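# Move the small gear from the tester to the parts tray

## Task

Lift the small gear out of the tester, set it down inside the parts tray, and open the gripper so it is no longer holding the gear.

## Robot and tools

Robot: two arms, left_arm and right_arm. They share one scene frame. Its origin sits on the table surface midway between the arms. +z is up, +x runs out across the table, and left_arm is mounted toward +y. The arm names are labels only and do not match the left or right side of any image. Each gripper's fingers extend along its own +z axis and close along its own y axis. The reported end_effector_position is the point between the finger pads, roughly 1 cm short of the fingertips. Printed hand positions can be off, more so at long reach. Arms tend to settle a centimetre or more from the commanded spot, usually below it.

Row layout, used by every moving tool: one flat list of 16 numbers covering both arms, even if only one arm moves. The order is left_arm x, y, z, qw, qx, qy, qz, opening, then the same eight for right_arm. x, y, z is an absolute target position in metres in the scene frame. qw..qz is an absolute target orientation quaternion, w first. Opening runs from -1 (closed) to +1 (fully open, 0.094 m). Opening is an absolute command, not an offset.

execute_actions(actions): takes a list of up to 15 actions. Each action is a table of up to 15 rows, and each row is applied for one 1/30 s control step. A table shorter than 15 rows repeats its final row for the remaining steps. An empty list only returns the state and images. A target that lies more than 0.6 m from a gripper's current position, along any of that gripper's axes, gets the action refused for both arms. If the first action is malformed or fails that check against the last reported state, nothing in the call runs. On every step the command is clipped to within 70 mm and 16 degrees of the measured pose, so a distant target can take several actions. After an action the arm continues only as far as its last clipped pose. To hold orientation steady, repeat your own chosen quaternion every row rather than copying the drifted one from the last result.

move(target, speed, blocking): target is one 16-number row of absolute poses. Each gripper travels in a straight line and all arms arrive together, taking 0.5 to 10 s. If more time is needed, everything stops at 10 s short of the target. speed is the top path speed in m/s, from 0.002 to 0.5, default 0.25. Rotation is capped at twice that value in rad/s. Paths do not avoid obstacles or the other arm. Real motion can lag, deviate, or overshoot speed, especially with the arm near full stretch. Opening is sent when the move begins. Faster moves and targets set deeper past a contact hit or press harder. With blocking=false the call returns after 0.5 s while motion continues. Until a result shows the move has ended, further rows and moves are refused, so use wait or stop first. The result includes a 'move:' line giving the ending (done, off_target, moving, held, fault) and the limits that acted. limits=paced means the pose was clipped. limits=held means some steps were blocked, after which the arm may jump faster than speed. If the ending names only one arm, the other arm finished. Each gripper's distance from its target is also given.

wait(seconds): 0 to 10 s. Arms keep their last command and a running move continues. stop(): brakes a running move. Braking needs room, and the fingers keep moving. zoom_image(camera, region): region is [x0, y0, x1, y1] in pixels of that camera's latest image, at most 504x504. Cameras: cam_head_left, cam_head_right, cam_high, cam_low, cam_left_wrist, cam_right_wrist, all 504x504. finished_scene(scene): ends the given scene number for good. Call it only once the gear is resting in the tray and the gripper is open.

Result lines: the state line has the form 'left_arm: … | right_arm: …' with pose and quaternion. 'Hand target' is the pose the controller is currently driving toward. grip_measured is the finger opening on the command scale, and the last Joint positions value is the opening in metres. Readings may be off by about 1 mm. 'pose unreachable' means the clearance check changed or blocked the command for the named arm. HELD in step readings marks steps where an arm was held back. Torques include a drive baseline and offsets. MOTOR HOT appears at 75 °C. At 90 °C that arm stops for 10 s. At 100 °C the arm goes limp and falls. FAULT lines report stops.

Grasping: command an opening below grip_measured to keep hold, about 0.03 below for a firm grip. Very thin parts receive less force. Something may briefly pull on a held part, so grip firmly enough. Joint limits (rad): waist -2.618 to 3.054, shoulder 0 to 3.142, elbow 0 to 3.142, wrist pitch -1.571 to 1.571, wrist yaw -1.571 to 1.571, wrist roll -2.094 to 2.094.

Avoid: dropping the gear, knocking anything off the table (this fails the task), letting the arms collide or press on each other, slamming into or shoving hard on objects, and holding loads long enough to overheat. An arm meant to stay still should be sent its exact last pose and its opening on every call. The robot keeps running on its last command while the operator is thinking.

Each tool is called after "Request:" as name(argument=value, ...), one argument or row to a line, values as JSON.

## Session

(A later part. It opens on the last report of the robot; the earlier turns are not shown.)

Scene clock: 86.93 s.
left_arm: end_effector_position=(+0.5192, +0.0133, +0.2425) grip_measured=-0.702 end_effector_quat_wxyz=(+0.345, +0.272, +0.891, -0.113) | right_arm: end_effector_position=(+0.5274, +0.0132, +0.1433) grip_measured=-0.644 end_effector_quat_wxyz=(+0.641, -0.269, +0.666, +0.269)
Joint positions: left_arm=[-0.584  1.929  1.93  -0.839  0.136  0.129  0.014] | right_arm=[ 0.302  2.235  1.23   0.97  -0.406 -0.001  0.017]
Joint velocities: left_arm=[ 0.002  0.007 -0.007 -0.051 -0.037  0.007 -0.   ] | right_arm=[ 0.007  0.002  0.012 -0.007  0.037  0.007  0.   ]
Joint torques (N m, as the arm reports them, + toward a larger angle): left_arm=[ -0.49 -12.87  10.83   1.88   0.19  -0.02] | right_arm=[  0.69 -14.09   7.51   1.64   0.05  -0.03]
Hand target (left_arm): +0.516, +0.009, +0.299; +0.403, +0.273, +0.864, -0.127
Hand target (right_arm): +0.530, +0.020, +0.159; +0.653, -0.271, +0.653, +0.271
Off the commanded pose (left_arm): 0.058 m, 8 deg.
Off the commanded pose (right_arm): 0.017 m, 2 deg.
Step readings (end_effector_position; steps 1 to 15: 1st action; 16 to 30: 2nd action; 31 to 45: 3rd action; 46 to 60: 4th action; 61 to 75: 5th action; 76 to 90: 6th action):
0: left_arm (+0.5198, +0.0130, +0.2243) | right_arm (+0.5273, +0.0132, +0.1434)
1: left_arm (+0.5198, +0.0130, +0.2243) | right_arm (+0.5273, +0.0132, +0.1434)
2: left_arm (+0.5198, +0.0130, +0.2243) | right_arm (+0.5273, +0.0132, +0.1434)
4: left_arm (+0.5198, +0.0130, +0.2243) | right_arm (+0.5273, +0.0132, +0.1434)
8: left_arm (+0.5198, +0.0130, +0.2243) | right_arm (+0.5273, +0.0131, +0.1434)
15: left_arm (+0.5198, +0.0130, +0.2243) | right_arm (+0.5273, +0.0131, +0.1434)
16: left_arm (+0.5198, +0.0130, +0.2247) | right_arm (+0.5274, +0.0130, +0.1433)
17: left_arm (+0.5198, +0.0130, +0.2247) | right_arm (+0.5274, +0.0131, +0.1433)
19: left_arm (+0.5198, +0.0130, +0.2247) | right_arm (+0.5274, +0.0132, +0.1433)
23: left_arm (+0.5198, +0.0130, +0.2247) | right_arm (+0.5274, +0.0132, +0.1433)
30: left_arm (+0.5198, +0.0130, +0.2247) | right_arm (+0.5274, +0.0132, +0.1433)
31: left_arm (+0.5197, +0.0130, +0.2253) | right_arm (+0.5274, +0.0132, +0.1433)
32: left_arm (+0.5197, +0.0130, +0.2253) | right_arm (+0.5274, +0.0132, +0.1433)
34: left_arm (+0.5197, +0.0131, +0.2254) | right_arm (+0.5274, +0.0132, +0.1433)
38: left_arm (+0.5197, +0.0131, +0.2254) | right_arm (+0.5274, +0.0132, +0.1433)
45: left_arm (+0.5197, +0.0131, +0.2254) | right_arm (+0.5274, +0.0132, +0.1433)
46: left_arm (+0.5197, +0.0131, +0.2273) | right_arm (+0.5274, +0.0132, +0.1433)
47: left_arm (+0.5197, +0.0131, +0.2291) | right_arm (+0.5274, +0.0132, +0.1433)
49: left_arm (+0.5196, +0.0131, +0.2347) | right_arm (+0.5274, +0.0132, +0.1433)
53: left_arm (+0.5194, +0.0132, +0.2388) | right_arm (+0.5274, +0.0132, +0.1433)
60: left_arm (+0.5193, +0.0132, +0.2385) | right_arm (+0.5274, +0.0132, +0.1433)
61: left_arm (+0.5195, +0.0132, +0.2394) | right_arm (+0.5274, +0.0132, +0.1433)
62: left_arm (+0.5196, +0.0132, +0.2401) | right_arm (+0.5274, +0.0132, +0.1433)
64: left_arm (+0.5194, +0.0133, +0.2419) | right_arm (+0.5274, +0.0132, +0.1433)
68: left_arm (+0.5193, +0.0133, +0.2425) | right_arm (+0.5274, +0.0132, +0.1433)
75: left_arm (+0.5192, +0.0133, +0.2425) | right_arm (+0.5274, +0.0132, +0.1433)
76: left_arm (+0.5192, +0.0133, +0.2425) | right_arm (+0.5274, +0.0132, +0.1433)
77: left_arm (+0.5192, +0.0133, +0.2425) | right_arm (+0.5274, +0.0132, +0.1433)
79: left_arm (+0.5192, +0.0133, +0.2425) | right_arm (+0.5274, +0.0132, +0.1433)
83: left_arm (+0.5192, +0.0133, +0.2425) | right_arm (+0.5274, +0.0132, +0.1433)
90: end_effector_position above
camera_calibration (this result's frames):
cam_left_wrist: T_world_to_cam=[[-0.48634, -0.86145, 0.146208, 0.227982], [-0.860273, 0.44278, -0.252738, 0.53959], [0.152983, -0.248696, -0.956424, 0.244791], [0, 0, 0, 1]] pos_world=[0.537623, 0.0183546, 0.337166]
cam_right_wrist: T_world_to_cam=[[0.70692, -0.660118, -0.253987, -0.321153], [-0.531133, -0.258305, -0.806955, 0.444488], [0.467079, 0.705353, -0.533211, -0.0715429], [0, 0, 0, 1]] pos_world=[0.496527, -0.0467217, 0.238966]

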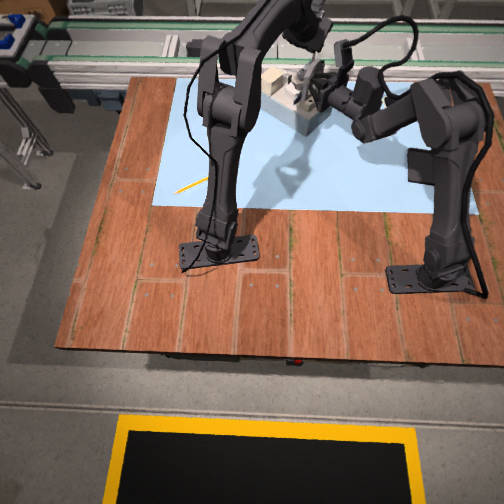

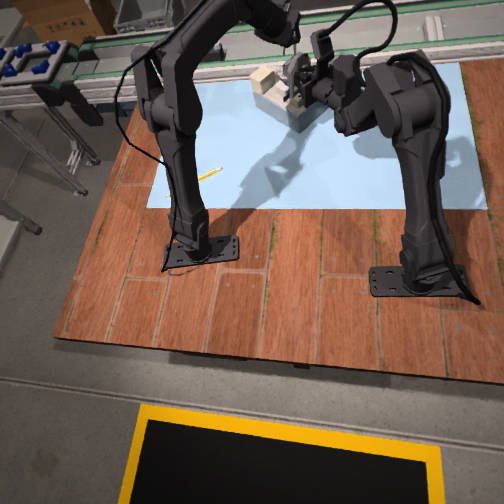

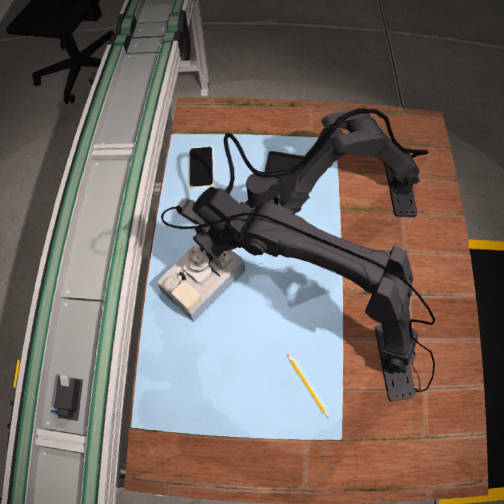

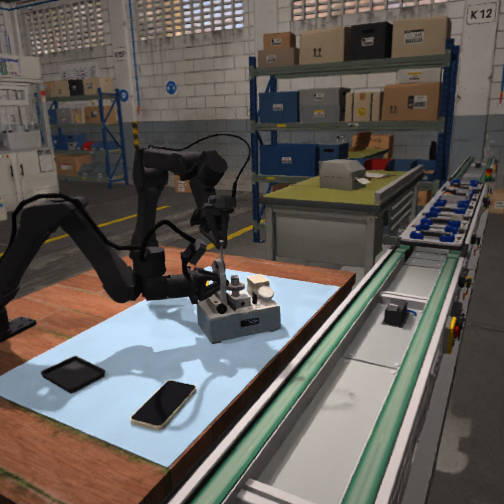

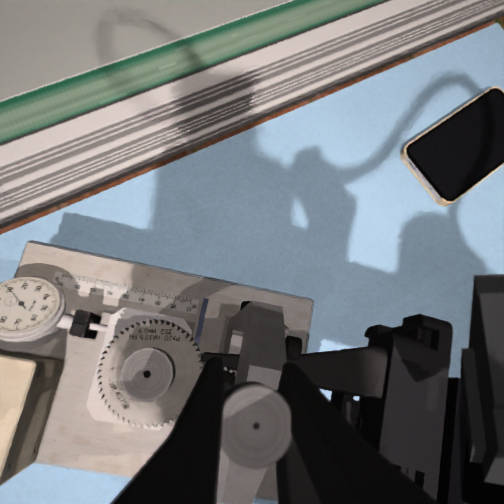

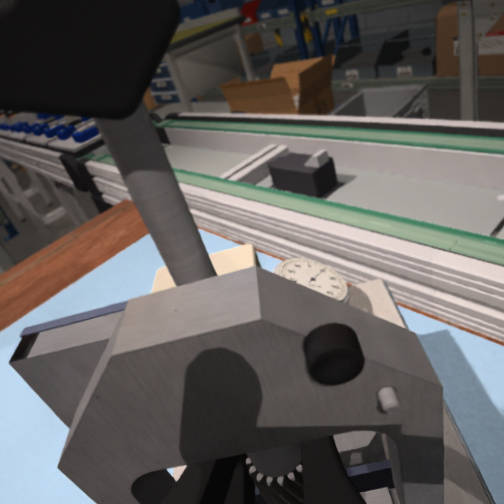

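Lifted 18 mm. Now raise the gear ~7 mm.

Request:
execute_actions(
  actions=[
    [[0.519,0.008,0.30,0.403,0.273,0.864,-0.127,-0.74,0.531,0.020,0.163,0.653,-0.271,0.653,0.271,-0.69]],
    [[0.519,0.008,0.30,0.403,0.273,0.864,-0.127,-0.74,0.531,0.020,0.167,0.653,-0.271,0.653,0.271,-0.69]],
    [[0.519,0.008,0.30,0.403,0.273,0.864,-0.127,-0.74,0.531,0.020,0.170,0.653,-0.271,0.653,0.271,-0.69]],
  ],
)

Scene clock: 90.60 s.
left_arm: end_effector_position=(+0.5192, +0.0133, +0.2425) grip_measured=-0.702 end_effector_quat_wxyz=(+0.345, +0.272, +0.891, -0.113) | right_arm: end_effector_position=(+0.5273, +0.0131, +0.1429) grip_measured=-0.644 end_effector_quat_wxyz=(+0.639, -0.269, +0.668, +0.269)
Joint positions: left_arm=[-0.584  1.929  1.93  -0.839  0.136  0.129  0.014] | right_arm=[ 0.302  2.232  1.23   0.961 -0.406 -0.001  0.017]
Joint velocities: left_arm=[ 0.007 -0.007  0.017  0.022  0.051 -0.007  0.   ] | right_arm=[-0.007  0.017 -0.007 -0.037  0.007  0.051 -0.001]
Joint torques (N m, as the arm reports them, + toward a larger angle): left_arm=[ -0.43 -12.86  11.15   1.86   0.17  -0.06] | right_arm=[  0.68 -16.21   7.86   1.44   0.04  -0.02]
Hand target (left_arm): +0.516, +0.009, +0.299; +0.403, +0.273, +0.864, -0.127
Hand target (right_arm): +0.530, +0.019, +0.170; +0.653, -0.271, +0.653, +0.271
Off the commanded pose (left_arm): 0.058 m, 8 deg.
Off the commanded pose (right_arm): 0.028 m, 2 deg.
Step readings (end_effector_position; steps 1 to 15: 1st action; 16 to 30: 2nd action; 31 to 45: 3rd action):
0: left_arm (+0.5192, +0.0133, +0.2425) | right_arm (+0.5274, +0.0132, +0.1433)
1: left_arm (+0.5192, +0.0133, +0.2425) | right_arm (+0.5274, +0.0132, +0.1432)
2: left_arm (+0.5192, +0.0133, +0.2425) | right_arm (+0.5274, +0.0132, +0.1432)
4: left_arm (+0.5192, +0.0133, +0.2425) | right_arm (+0.5274, +0.0132, +0.1432)
8: left_arm (+0.5192, +0.0133, +0.2425) | right_arm (+0.5274, +0.0132, +0.1432)
15: left_arm (+0.5192, +0.0133, +0.2425) | right_arm (+0.5274, +0.0132, +0.1432)
16: left_arm (+0.5192, +0.0133, +0.2425) | right_arm (+0.5274, +0.0132, +0.1430)
17: left_arm (+0.5192, +0.0133, +0.2425) | right_arm (+0.5274, +0.0132, +0.1429)
19: left_arm (+0.5192, +0.0133, +0.2425) | right_arm (+0.5274, +0.0132, +0.1429)
23: left_arm (+0.5192, +0.0133, +0.2425) | right_arm (+0.5274, +0.0132, +0.1429)
30: left_arm (+0.5192, +0.0133, +0.2425) | right_arm (+0.5274, +0.0132, +0.1429)
31: left_arm (+0.5192, +0.0133, +0.2425) | right_arm (+0.5274, +0.0132, +0.1428)
32: left_arm (+0.5192, +0.0133, +0.2425) | right_arm (+0.5274, +0.0132, +0.1431)
34: left_arm (+0.5192, +0.0133, +0.2425) | right_arm (+0.5273, +0.0131, +0.1431)
38: left_arm (+0.5192, +0.0133, +0.2425) | right_arm (+0.5273, +0.0131, +0.1430)
45: end_effector_position above
camera_calibration (this result's frames):
cam_left_wrist: T_world_to_cam=[[-0.48634, -0.86145, 0.146208, 0.227982], [-0.860273, 0.44278, -0.252738, 0.53959], [0.152983, -0.248696, -0.956424, 0.244791], [0, 0, 0, 1]] pos_world=[0.537623, 0.0183546, 0.337166]
cam_right_wrist: T_world_to_cam=[[0.70547, -0.660689, -0.256518, -0.320049], [-0.535704, -0.260108, -0.803346, 0.44601], [0.46404, 0.704155, -0.537432, -0.0694116], [0, 0, 0, 1]] pos_world=[0.496924, -0.0465655, 0.238898]

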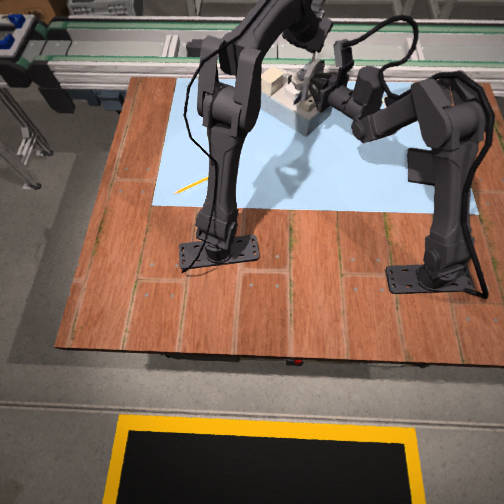

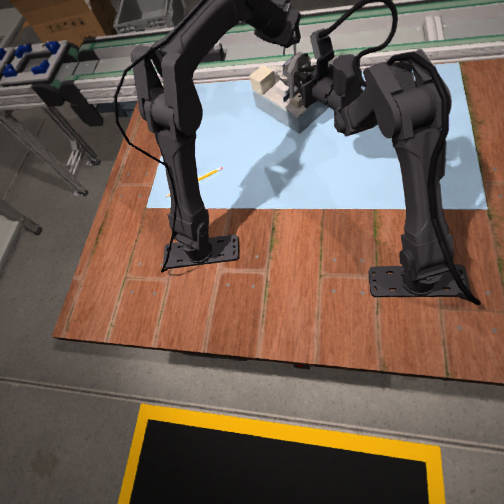

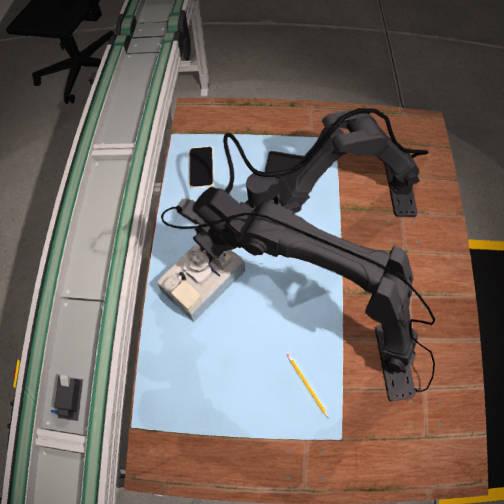

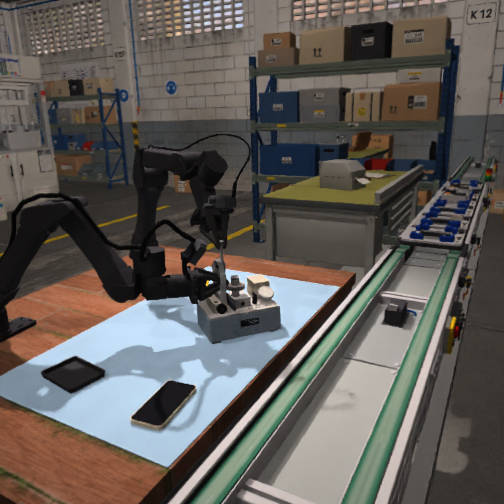

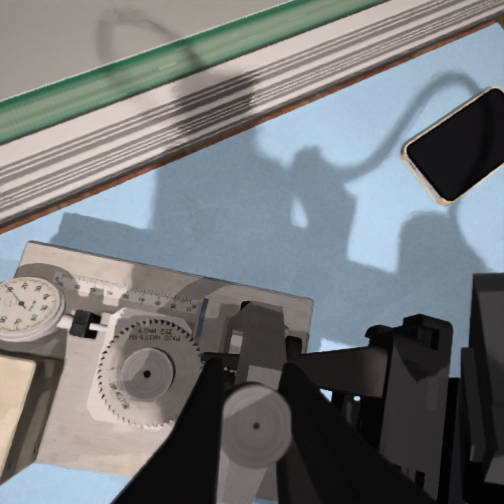

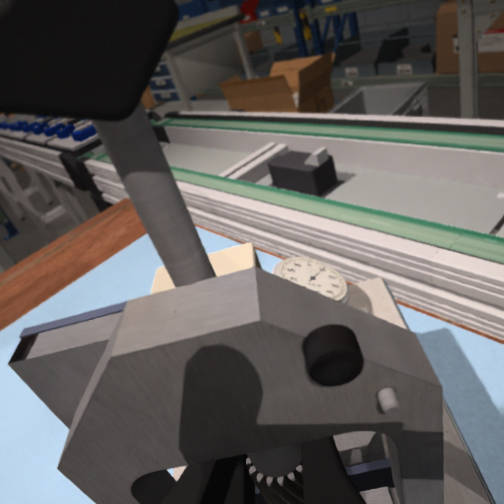

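Request:
execute_actions(
  actions=[
    [[0.519,0.008,0.30,0.403,0.273,0.864,-0.127,-0.74,0.528,0.017,0.174,0.66,-0.268,0.646,0.274,-0.69]],
    [[0.519,0.008,0.30,0.403,0.273,0.864,-0.127,-0.74,0.528,0.017,0.178,0.66,-0.268,0.646,0.274,-0.69]],
  ],
)

Scene clock: 93.27 s.
left_arm: end_effector_position=(+0.5192, +0.0133, +0.2425) grip_measured=-0.702 end_effector_quat_wxyz=(+0.345, +0.272, +0.891, -0.113) | right_arm: end_effector_position=(+0.5271, +0.0130, +0.1447) grip_measured=-0.644 end_effector_quat_wxyz=(+0.638, -0.269, +0.669, +0.269)
Joint positions: left_arm=[-0.584  1.929  1.93  -0.839  0.136  0.129  0.014] | right_arm=[ 0.302  2.226  1.23   0.953 -0.405  0.     0.017]
Joint velocities: left_arm=[-0.002 -0.012  0.002  0.007 -0.037 -0.066 -0.002] | right_arm=[-0.002  0.002 -0.027 -0.051  0.022 -0.051  0.   ]
Joint torques (N m, as the arm reports them, + toward a larger angle): left_arm=[ -0.48 -12.99  11.03   1.89   0.21  -0.12] | right_arm=[  0.42 -16.97   6.77   1.71   0.01   0.05]
Hand target (left_arm): +0.516, +0.009, +0.299; +0.403, +0.273, +0.864, -0.127
Hand target (right_arm): +0.527, +0.017, +0.178; +0.660, -0.268, +0.646, +0.274
Off the commanded pose (left_arm): 0.058 m, 8 deg.
Off the commanded pose (right_arm): 0.034 m, 4 deg.
Step readings (end_effector_position; steps 1 to 15: 1st action; 16 to 30: 2nd action):
0: left_arm (+0.5192, +0.0133, +0.2425) | right_arm (+0.5273, +0.0131, +0.1429)
1: left_arm (+0.5192, +0.0133, +0.2425) | right_arm (+0.5273, +0.0131, +0.1429)
2: left_arm (+0.5192, +0.0133, +0.2425) | right_arm (+0.5273, +0.0131, +0.1429)
4: left_arm (+0.5192, +0.0133, +0.2425) | right_arm (+0.5273, +0.0131, +0.1429)
8: left_arm (+0.5192, +0.0133, +0.2425) | right_arm (+0.5273, +0.0131, +0.1429)
15: left_arm (+0.5192, +0.0133, +0.2425) | right_arm (+0.5273, +0.0131, +0.1429)
16: left_arm (+0.5192, +0.0133, +0.2425) | right_arm (+0.5272, +0.0131, +0.1438)
17: left_arm (+0.5192, +0.0133, +0.2425) | right_arm (+0.5273, +0.0131, +0.1442)
19: left_arm (+0.5192, +0.0133, +0.2425) | right_arm (+0.5272, +0.0130, +0.1445)
23: left_arm (+0.5192, +0.0133, +0.2425) | right_arm (+0.5271, +0.0130, +0.1444)
30: end_effector_position above
camera_calibration (this result's frames):
cam_left_wrist: T_world_to_cam=[[-0.48634, -0.86145, 0.146208, 0.227982], [-0.860273, 0.44278, -0.252738, 0.53959], [0.152983, -0.248696, -0.956424, 0.244791], [0, 0, 0, 1]] pos_world=[0.537623, 0.0183546, 0.337166]
cam_right_wrist: T_world_to_cam=[[0.704697, -0.660988, -0.257871, -0.318964], [-0.537377, -0.259914, -0.802291, 0.448014], [0.46328, 0.703946, -0.538361, -0.0677661], [0, 0, 0, 1]] pos_world=[0.496921, -0.0466824, 0.240703]

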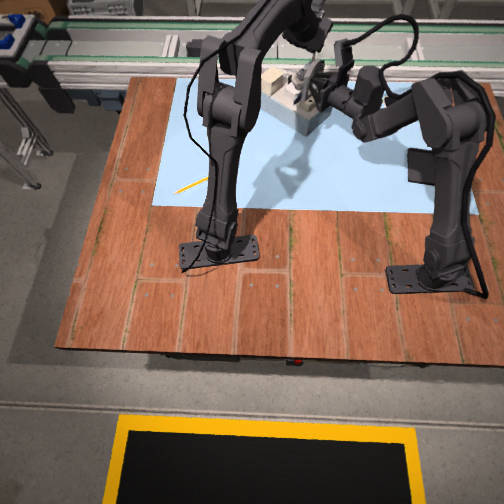

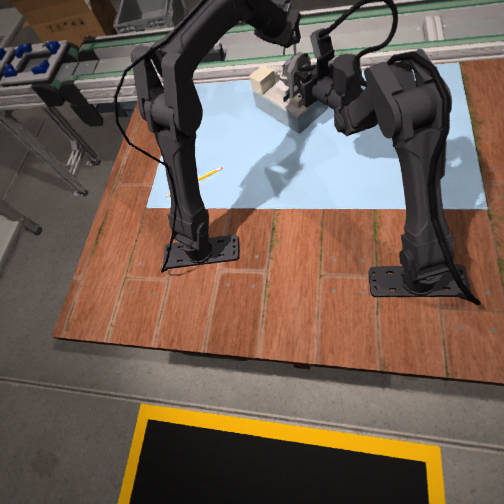

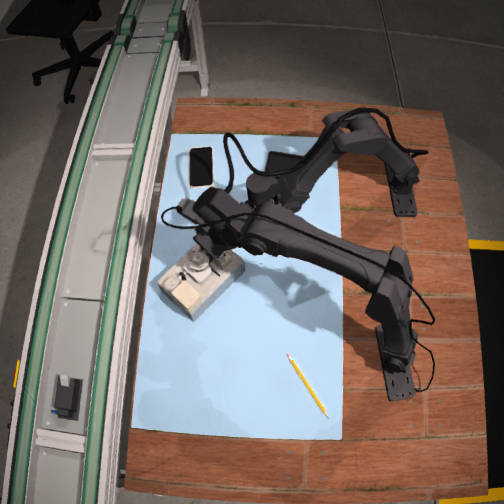

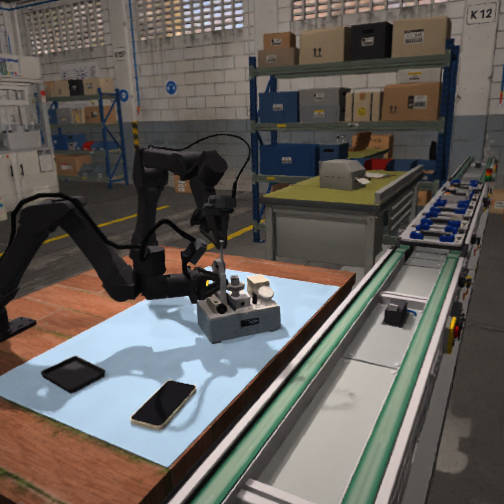

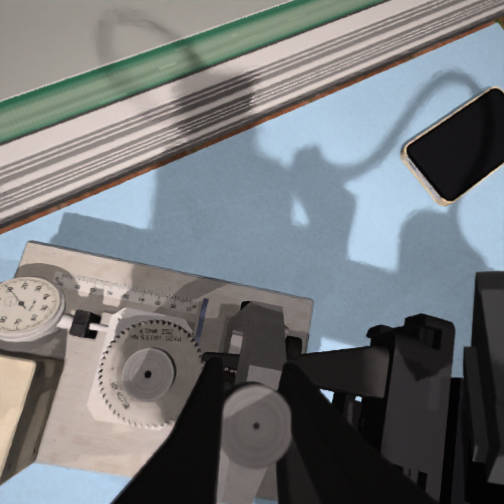

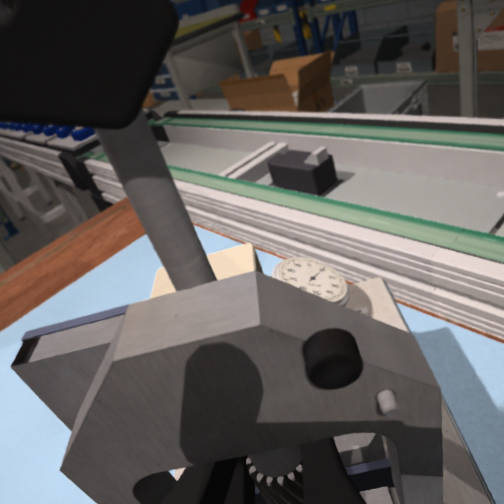

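Request:
execute_actions(
  actions=[
    [[0.519,0.008,0.30,0.403,0.273,0.864,-0.127,-0.74,0.528,0.017,0.181,0.66,-0.268,0.646,0.274,-0.69]],
    [[0.519,0.008,0.30,0.403,0.273,0.864,-0.127,-0.74,0.528,0.017,0.184,0.66,-0.268,0.646,0.274,-0.69]],
  ],
)

Scene clock: 97.20 s.
left_arm: end_effector_position=(+0.5192, +0.0133, +0.2425) grip_measured=-0.702 end_effector_quat_wxyz=(+0.345, +0.272, +0.891, -0.113) | right_arm: end_effector_position=(+0.5267, +0.0126, +0.1465) grip_measured=-0.644 end_effector_quat_wxyz=(+0.634, -0.267, +0.674, +0.270)
Joint positions: left_arm=[-0.584  1.929  1.93  -0.839  0.136  0.129  0.014] | right_arm=[ 0.302  2.213  1.23   0.928 -0.404  0.004  0.017]
Joint velocities: left_arm=[-0.017 -0.012  0.002 -0.037 -0.007 -0.051  0.   ] | right_arm=[ 0.002 -0.007  0.022 -0.037  0.051  0.007  0.   ]
Joint torques (N m, as the arm reports them, + toward a larger angle): left_arm=[ -0.36 -12.97  11.1    1.86   0.15  -0.07] | right_arm=[  0.44 -17.04   7.08   1.77  -0.01   0.04]
Hand target (left_arm): +0.516, +0.009, +0.299; +0.403, +0.273, +0.864, -0.127
Hand target (right_arm): +0.527, +0.017, +0.184; +0.660, -0.267, +0.646, +0.274
Off the commanded pose (left_arm): 0.058 m, 8 deg.
Off the commanded pose (right_arm): 0.038 m, 4 deg.
Step readings (end_effector_position; steps 1 to 15: 1st action; 16 to 30: 2nd action):
0: left_arm (+0.5192, +0.0133, +0.2425) | right_arm (+0.5271, +0.0130, +0.1447)
1: left_arm (+0.5192, +0.0133, +0.2425) | right_arm (+0.5271, +0.0130, +0.1447)
2: left_arm (+0.5192, +0.0133, +0.2425) | right_arm (+0.5270, +0.0130, +0.1447)
4: left_arm (+0.5192, +0.0133, +0.2425) | right_arm (+0.5270, +0.0129, +0.1454)
8: left_arm (+0.5192, +0.0133, +0.2425) | right_arm (+0.5269, +0.0128, +0.1453)
15: left_arm (+0.5192, +0.0133, +0.2425) | right_arm (+0.5269, +0.0128, +0.1455)
16: left_arm (+0.5192, +0.0133, +0.2425) | right_arm (+0.5269, +0.0127, +0.1456)
17: left_arm (+0.5192, +0.0133, +0.2425) | right_arm (+0.5269, +0.0127, +0.1457)
19: left_arm (+0.5192, +0.0133, +0.2425) | right_arm (+0.5268, +0.0126, +0.1464)
23: left_arm (+0.5192, +0.0133, +0.2425) | right_arm (+0.5267, +0.0126, +0.1465)
30: end_effector_position above
camera_calibration (this result's frames):
cam_left_wrist: T_world_to_cam=[[-0.48634, -0.86145, 0.146208, 0.227982], [-0.860273, 0.44278, -0.252738, 0.53959], [0.152983, -0.248696, -0.956424, 0.244791], [0, 0, 0, 1]] pos_world=[0.537623, 0.0183546, 0.337166]
cam_right_wrist: T_world_to_cam=[[0.700079, -0.662683, -0.265971, -0.314847], [-0.548503, -0.260576, -0.794509, 0.45387], [0.457202, 0.702105, -0.545908, -0.061958], [0, 0, 0, 1]] pos_world=[0.497694, -0.0468754, 0.24304]

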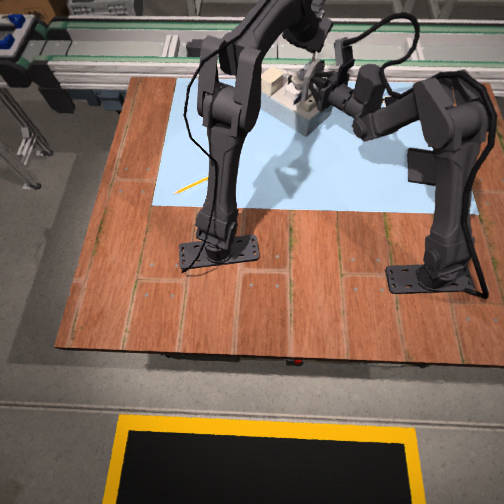

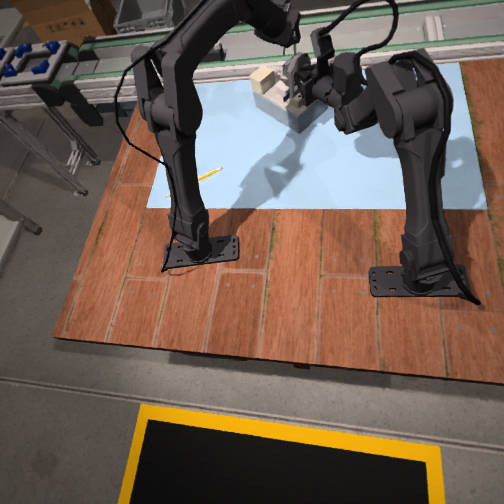

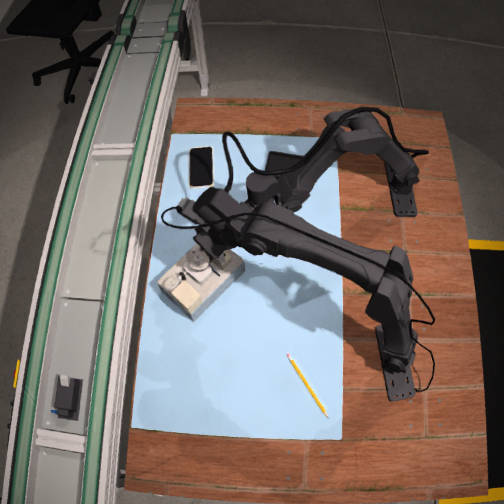

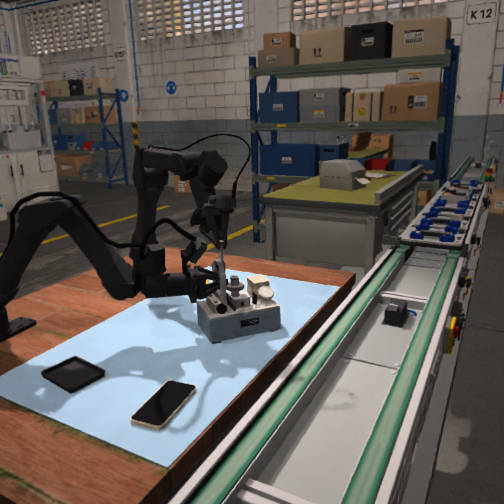

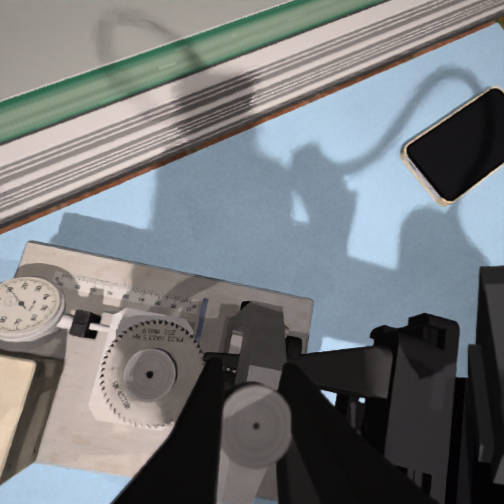

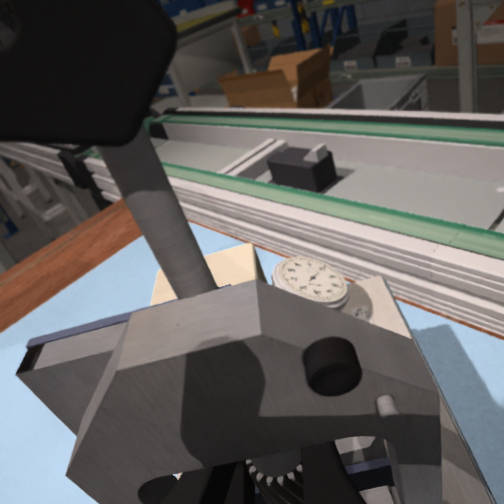

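Request:
execute_actions(
  actions=[
    [[0.519,0.008,0.30,0.403,0.273,0.864,-0.127,-0.74,0.526,0.015,0.188,0.672,-0.265,0.634,0.277,-0.69]],
    [[0.519,0.008,0.30,0.403,0.273,0.864,-0.127,-0.74,0.523,0.012,0.188,0.672,-0.265,0.634,0.277,-0.69]],
    [[0.519,0.008,0.30,0.403,0.273,0.864,-0.127,-0.74,0.520,0.009,0.186,0.672,-0.265,0.634,0.277,-0.69]],
  ],
)

Scene clock: 100.90 s.
left_arm: end_effector_position=(+0.5192, +0.0133, +0.2425) grip_measured=-0.702 end_effector_quat_wxyz=(+0.345, +0.272, +0.891, -0.113) | right_arm: end_effector_position=(+0.5233, +0.0114, +0.1506) grip_measured=-0.644 end_effector_quat_wxyz=(+0.640, -0.264, +0.667, +0.274)
Joint positions: left_arm=[-0.584  1.929  1.93  -0.839  0.136  0.129  0.014] | right_arm=[ 0.302  2.206  1.209  0.964 -0.405  0.016  0.017]
Joint velocities: left_arm=[ 0.007  0.002 -0.017 -0.051  0.037 -0.022 -0.   ] | right_arm=[-0.002  0.012 -0.007  0.022  0.007 -0.066  0.001]
Joint torques (N m, as the arm reports them, + toward a larger angle): left_arm=[ -0.46 -12.87  11.11   1.9    0.16  -0.05] | right_arm=[ -0.22 -17.04   4.83   2.14  -0.08  -0.01]
Hand target (left_arm): +0.516, +0.009, +0.299; +0.403, +0.273, +0.864, -0.127
Hand target (right_arm): +0.520, +0.009, +0.185; +0.672, -0.264, +0.634, +0.276
Off the commanded pose (left_arm): 0.058 m, 8 deg.
Off the commanded pose (right_arm): 0.036 m, 5 deg.
Step readings (end_effector_position; steps 1 to 15: 1st action; 16 to 30: 2nd action; 31 to 45: 3rd action):
0: left_arm (+0.5192, +0.0133, +0.2425) | right_arm (+0.5267, +0.0126, +0.1465)
1: left_arm (+0.5192, +0.0133, +0.2425) | right_arm (+0.5267, +0.0126, +0.1468)
2: left_arm (+0.5192, +0.0133, +0.2425) | right_arm (+0.5267, +0.0126, +0.1472)
4: left_arm (+0.5192, +0.0133, +0.2425) | right_arm (+0.5268, +0.0126, +0.1477)
8: left_arm (+0.5192, +0.0133, +0.2425) | right_arm (+0.5268, +0.0126, +0.1479)
15: left_arm (+0.5192, +0.0133, +0.2425) | right_arm (+0.5268, +0.0126, +0.1479)
16: left_arm (+0.5192, +0.0133, +0.2425) | right_arm (+0.5268, +0.0126, +0.1481)
17: left_arm (+0.5192, +0.0133, +0.2425) | right_arm (+0.5268, +0.0126, +0.1483)
19: left_arm (+0.5192, +0.0133, +0.2425) | right_arm (+0.5268, +0.0126, +0.1485)
23: left_arm (+0.5192, +0.0133, +0.2425) | right_arm (+0.5268, +0.0126, +0.1488)
30: left_arm (+0.5192, +0.0133, +0.2425) | right_arm (+0.5268, +0.0126, +0.1488)
31: left_arm (+0.5192, +0.0133, +0.2425) | right_arm (+0.5263, +0.0124, +0.1485)
32: left_arm (+0.5192, +0.0133, +0.2425) | right_arm (+0.5254, +0.0121, +0.1487)
34: left_arm (+0.5192, +0.0133, +0.2425) | right_arm (+0.5240, +0.0117, +0.1492)
38: left_arm (+0.5192, +0.0133, +0.2425) | right_arm (+0.5234, +0.0115, +0.1505)
45: end_effector_position above
camera_calibration (this result's frames):
cam_left_wrist: T_world_to_cam=[[-0.48634, -0.86145, 0.146208, 0.227982], [-0.860273, 0.44278, -0.252738, 0.53959], [0.152983, -0.248696, -0.956424, 0.244791], [0, 0, 0, 1]] pos_world=[0.537623, 0.0183546, 0.337166]
cam_right_wrist: T_world_to_cam=[[0.703902, -0.657653, -0.268356, -0.313818], [-0.538181, -0.247241, -0.80575, 0.451092], [0.463555, 0.711593, -0.52797, -0.0634788], [0, 0, 0, 1]] pos_world=[0.493092, -0.0496835, 0.245738]

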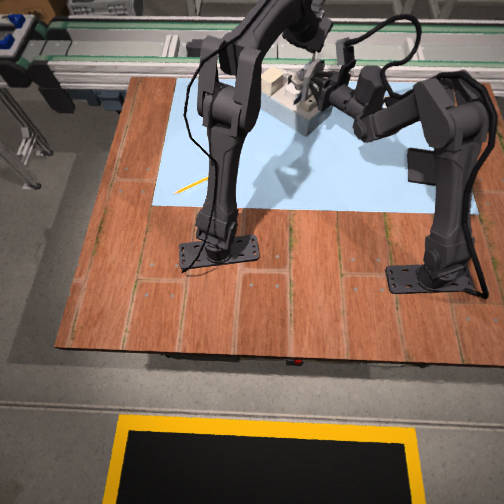

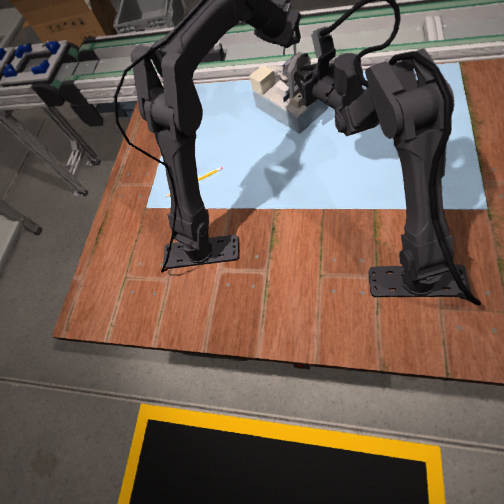

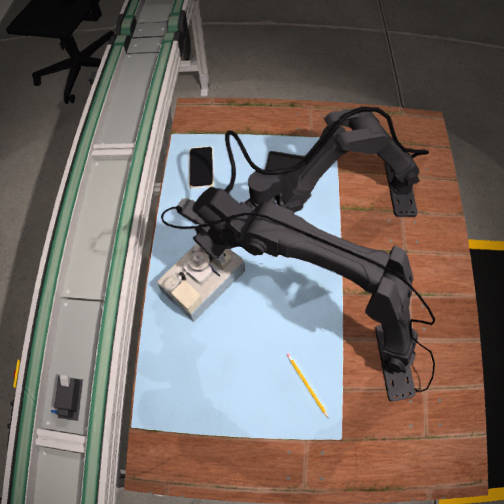

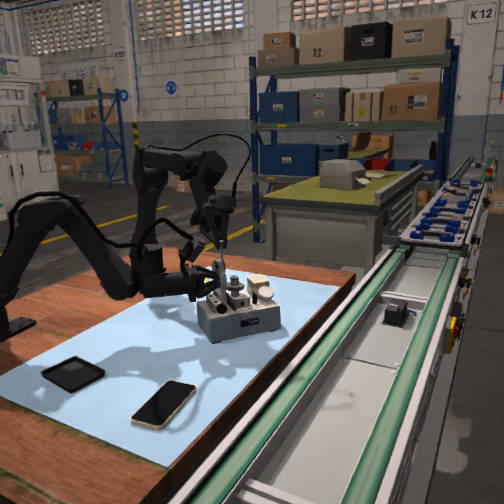

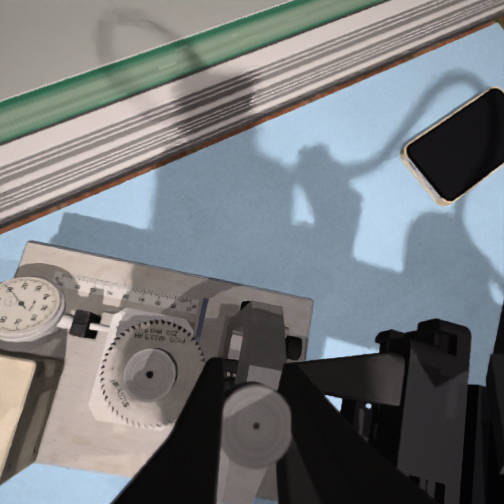

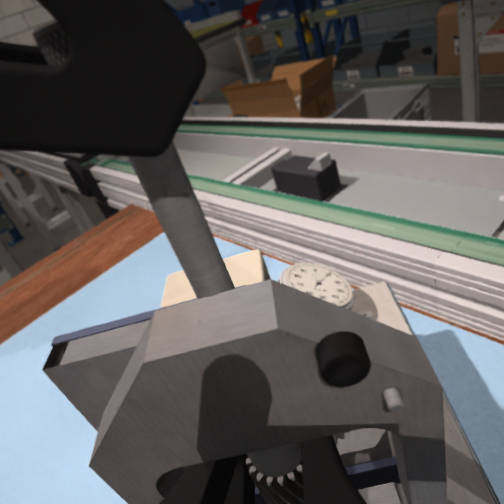

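Free. Keep retracting.

Request:
execute_actions(
  actions=[
    [[0.519,0.008,0.30,0.403,0.273,0.864,-0.127,-0.74,0.514,-0.001,0.184,0.672,-0.265,0.634,0.277,-0.69]],
    [[0.519,0.008,0.30,0.403,0.273,0.864,-0.127,-0.74,0.508,-0.008,0.183,0.672,-0.265,0.634,0.277,-0.69]],
    [[0.519,0.008,0.30,0.403,0.273,0.864,-0.127,-0.74,0.501,-0.015,0.182,0.672,-0.265,0.634,0.277,-0.69]],
  ],
)

Scene clock: 104.43 s.
left_arm: end_effector_position=(+0.5192, +0.0133, +0.2425) grip_measured=-0.702 end_effector_quat_wxyz=(+0.345, +0.272, +0.891, -0.113) | right_arm: end_effector_position=(+0.5034, -0.0103, +0.1525) grip_measured=-0.644 end_effector_quat_wxyz=(+0.645, -0.264, +0.662, +0.277)
Joint positions: left_arm=[-0.584  1.929  1.93  -0.839  0.136  0.129  0.014] | right_arm=[ 0.269  2.139  1.078  1.044 -0.443  0.018  0.017]
Joint velocities: left_arm=[ 0.027 -0.022  0.007  0.051  0.051 -0.022  0.001] | right_arm=[-0.002  0.002 -0.007 -0.051  0.11   0.007  0.001]
Joint torques (N m, as the arm reports them, + toward a larger angle): left_arm=[ -0.21 -12.79  10.96   1.83   0.17  -0.06] | right_arm=[ -0.57 -15.81   4.49   2.04  -0.08   0.  ]
Hand target (left_arm): +0.516, +0.009, +0.299; +0.403, +0.273, +0.864, -0.127
Hand target (right_arm): +0.501, -0.014, +0.181; +0.672, -0.265, +0.634, +0.276
Off the commanded pose (left_arm): 0.058 m, 8 deg.
Off the commanded pose (right_arm): 0.030 m, 4 deg.
Step readings (end_effector_position; steps 1 to 15: 1st action; 16 to 30: 2nd action; 31 to 45: 3rd action):
0: left_arm (+0.5192, +0.0133, +0.2425) | right_arm (+0.5233, +0.0114, +0.1507)
1: left_arm (+0.5192, +0.0133, +0.2425) | right_arm (+0.5223, +0.0108, +0.1505)
2: left_arm (+0.5192, +0.0133, +0.2425) | right_arm (+0.5201, +0.0095, +0.1499)
4: left_arm (+0.5192, +0.0133, +0.2425) | right_arm (+0.5171, +0.0069, +0.1492)
8: left_arm (+0.5192, +0.0133, +0.2425) | right_arm (+0.5166, +0.0037, +0.1506)
15: left_arm (+0.5192, +0.0133, +0.2425) | right_arm (+0.5165, +0.0036, +0.1535)
16: left_arm (+0.5192, +0.0133, +0.2425) | right_arm (+0.5156, +0.0032, +0.1533)
17: left_arm (+0.5192, +0.0133, +0.2425) | right_arm (+0.5136, +0.0021, +0.1527)
19: left_arm (+0.5192, +0.0133, +0.2425) | right_arm (+0.5109, -0.0003, +0.1516)
23: left_arm (+0.5192, +0.0133, +0.2425) | right_arm (+0.5104, -0.0031, +0.1509)
30: left_arm (+0.5192, +0.0133, +0.2425) | right_arm (+0.5103, -0.0031, +0.1525)
31: left_arm (+0.5192, +0.0133, +0.2425) | right_arm (+0.5094, -0.0038, +0.1526)
32: left_arm (+0.5192, +0.0133, +0.2425) | right_arm (+0.5071, -0.0049, +0.1519)
34: left_arm (+0.5192, +0.0133, +0.2425) | right_arm (+0.5042, -0.0077, +0.1510)
38: left_arm (+0.5192, +0.0133, +0.2425) | right_arm (+0.5036, -0.0103, +0.1508)
45: end_effector_position above
camera_calibration (this result's frames):
cam_left_wrist: T_world_to_cam=[[-0.48634, -0.86145, 0.146208, 0.227982], [-0.860273, 0.44278, -0.252738, 0.53959], [0.152983, -0.248696, -0.956424, 0.244791], [0, 0, 0, 1]] pos_world=[0.537623, 0.0183546, 0.337166]
cam_right_wrist: T_world_to_cam=[[0.709732, -0.652605, -0.265307, -0.316924], [-0.52768, -0.24297, -0.813953, 0.432589], [0.466728, 0.717685, -0.51681, -0.0410565], [0, 0, 0, 1]] pos_world=[0.472362, -0.0722545, 0.246806]

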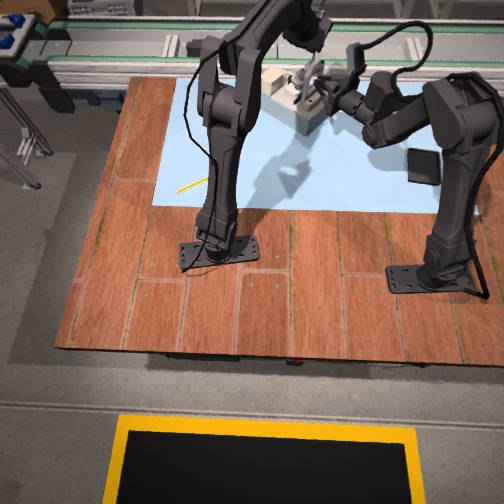

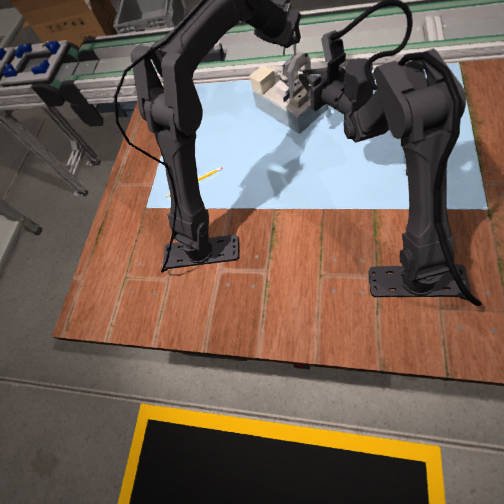

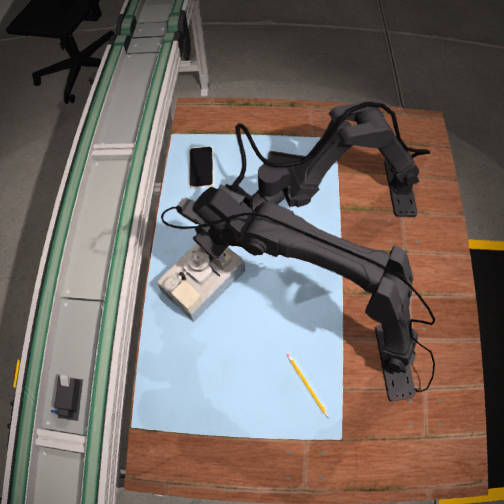

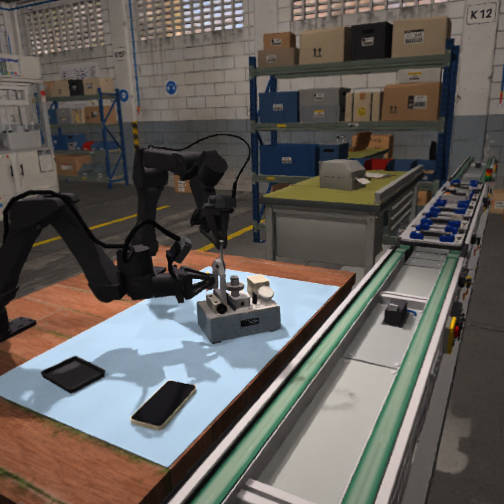

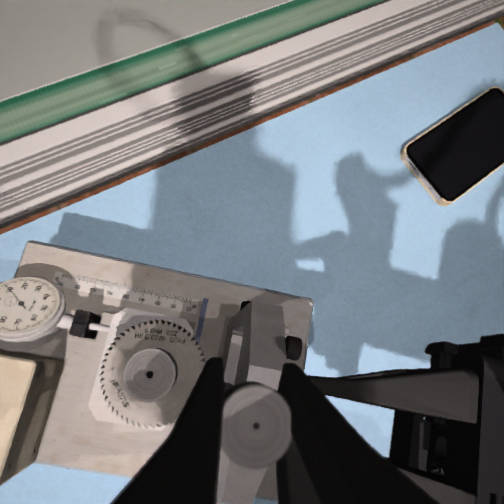

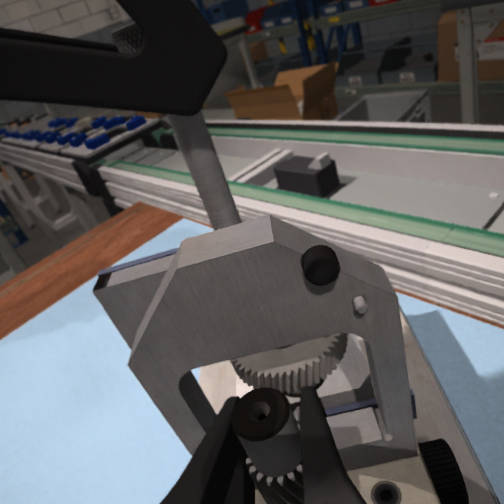

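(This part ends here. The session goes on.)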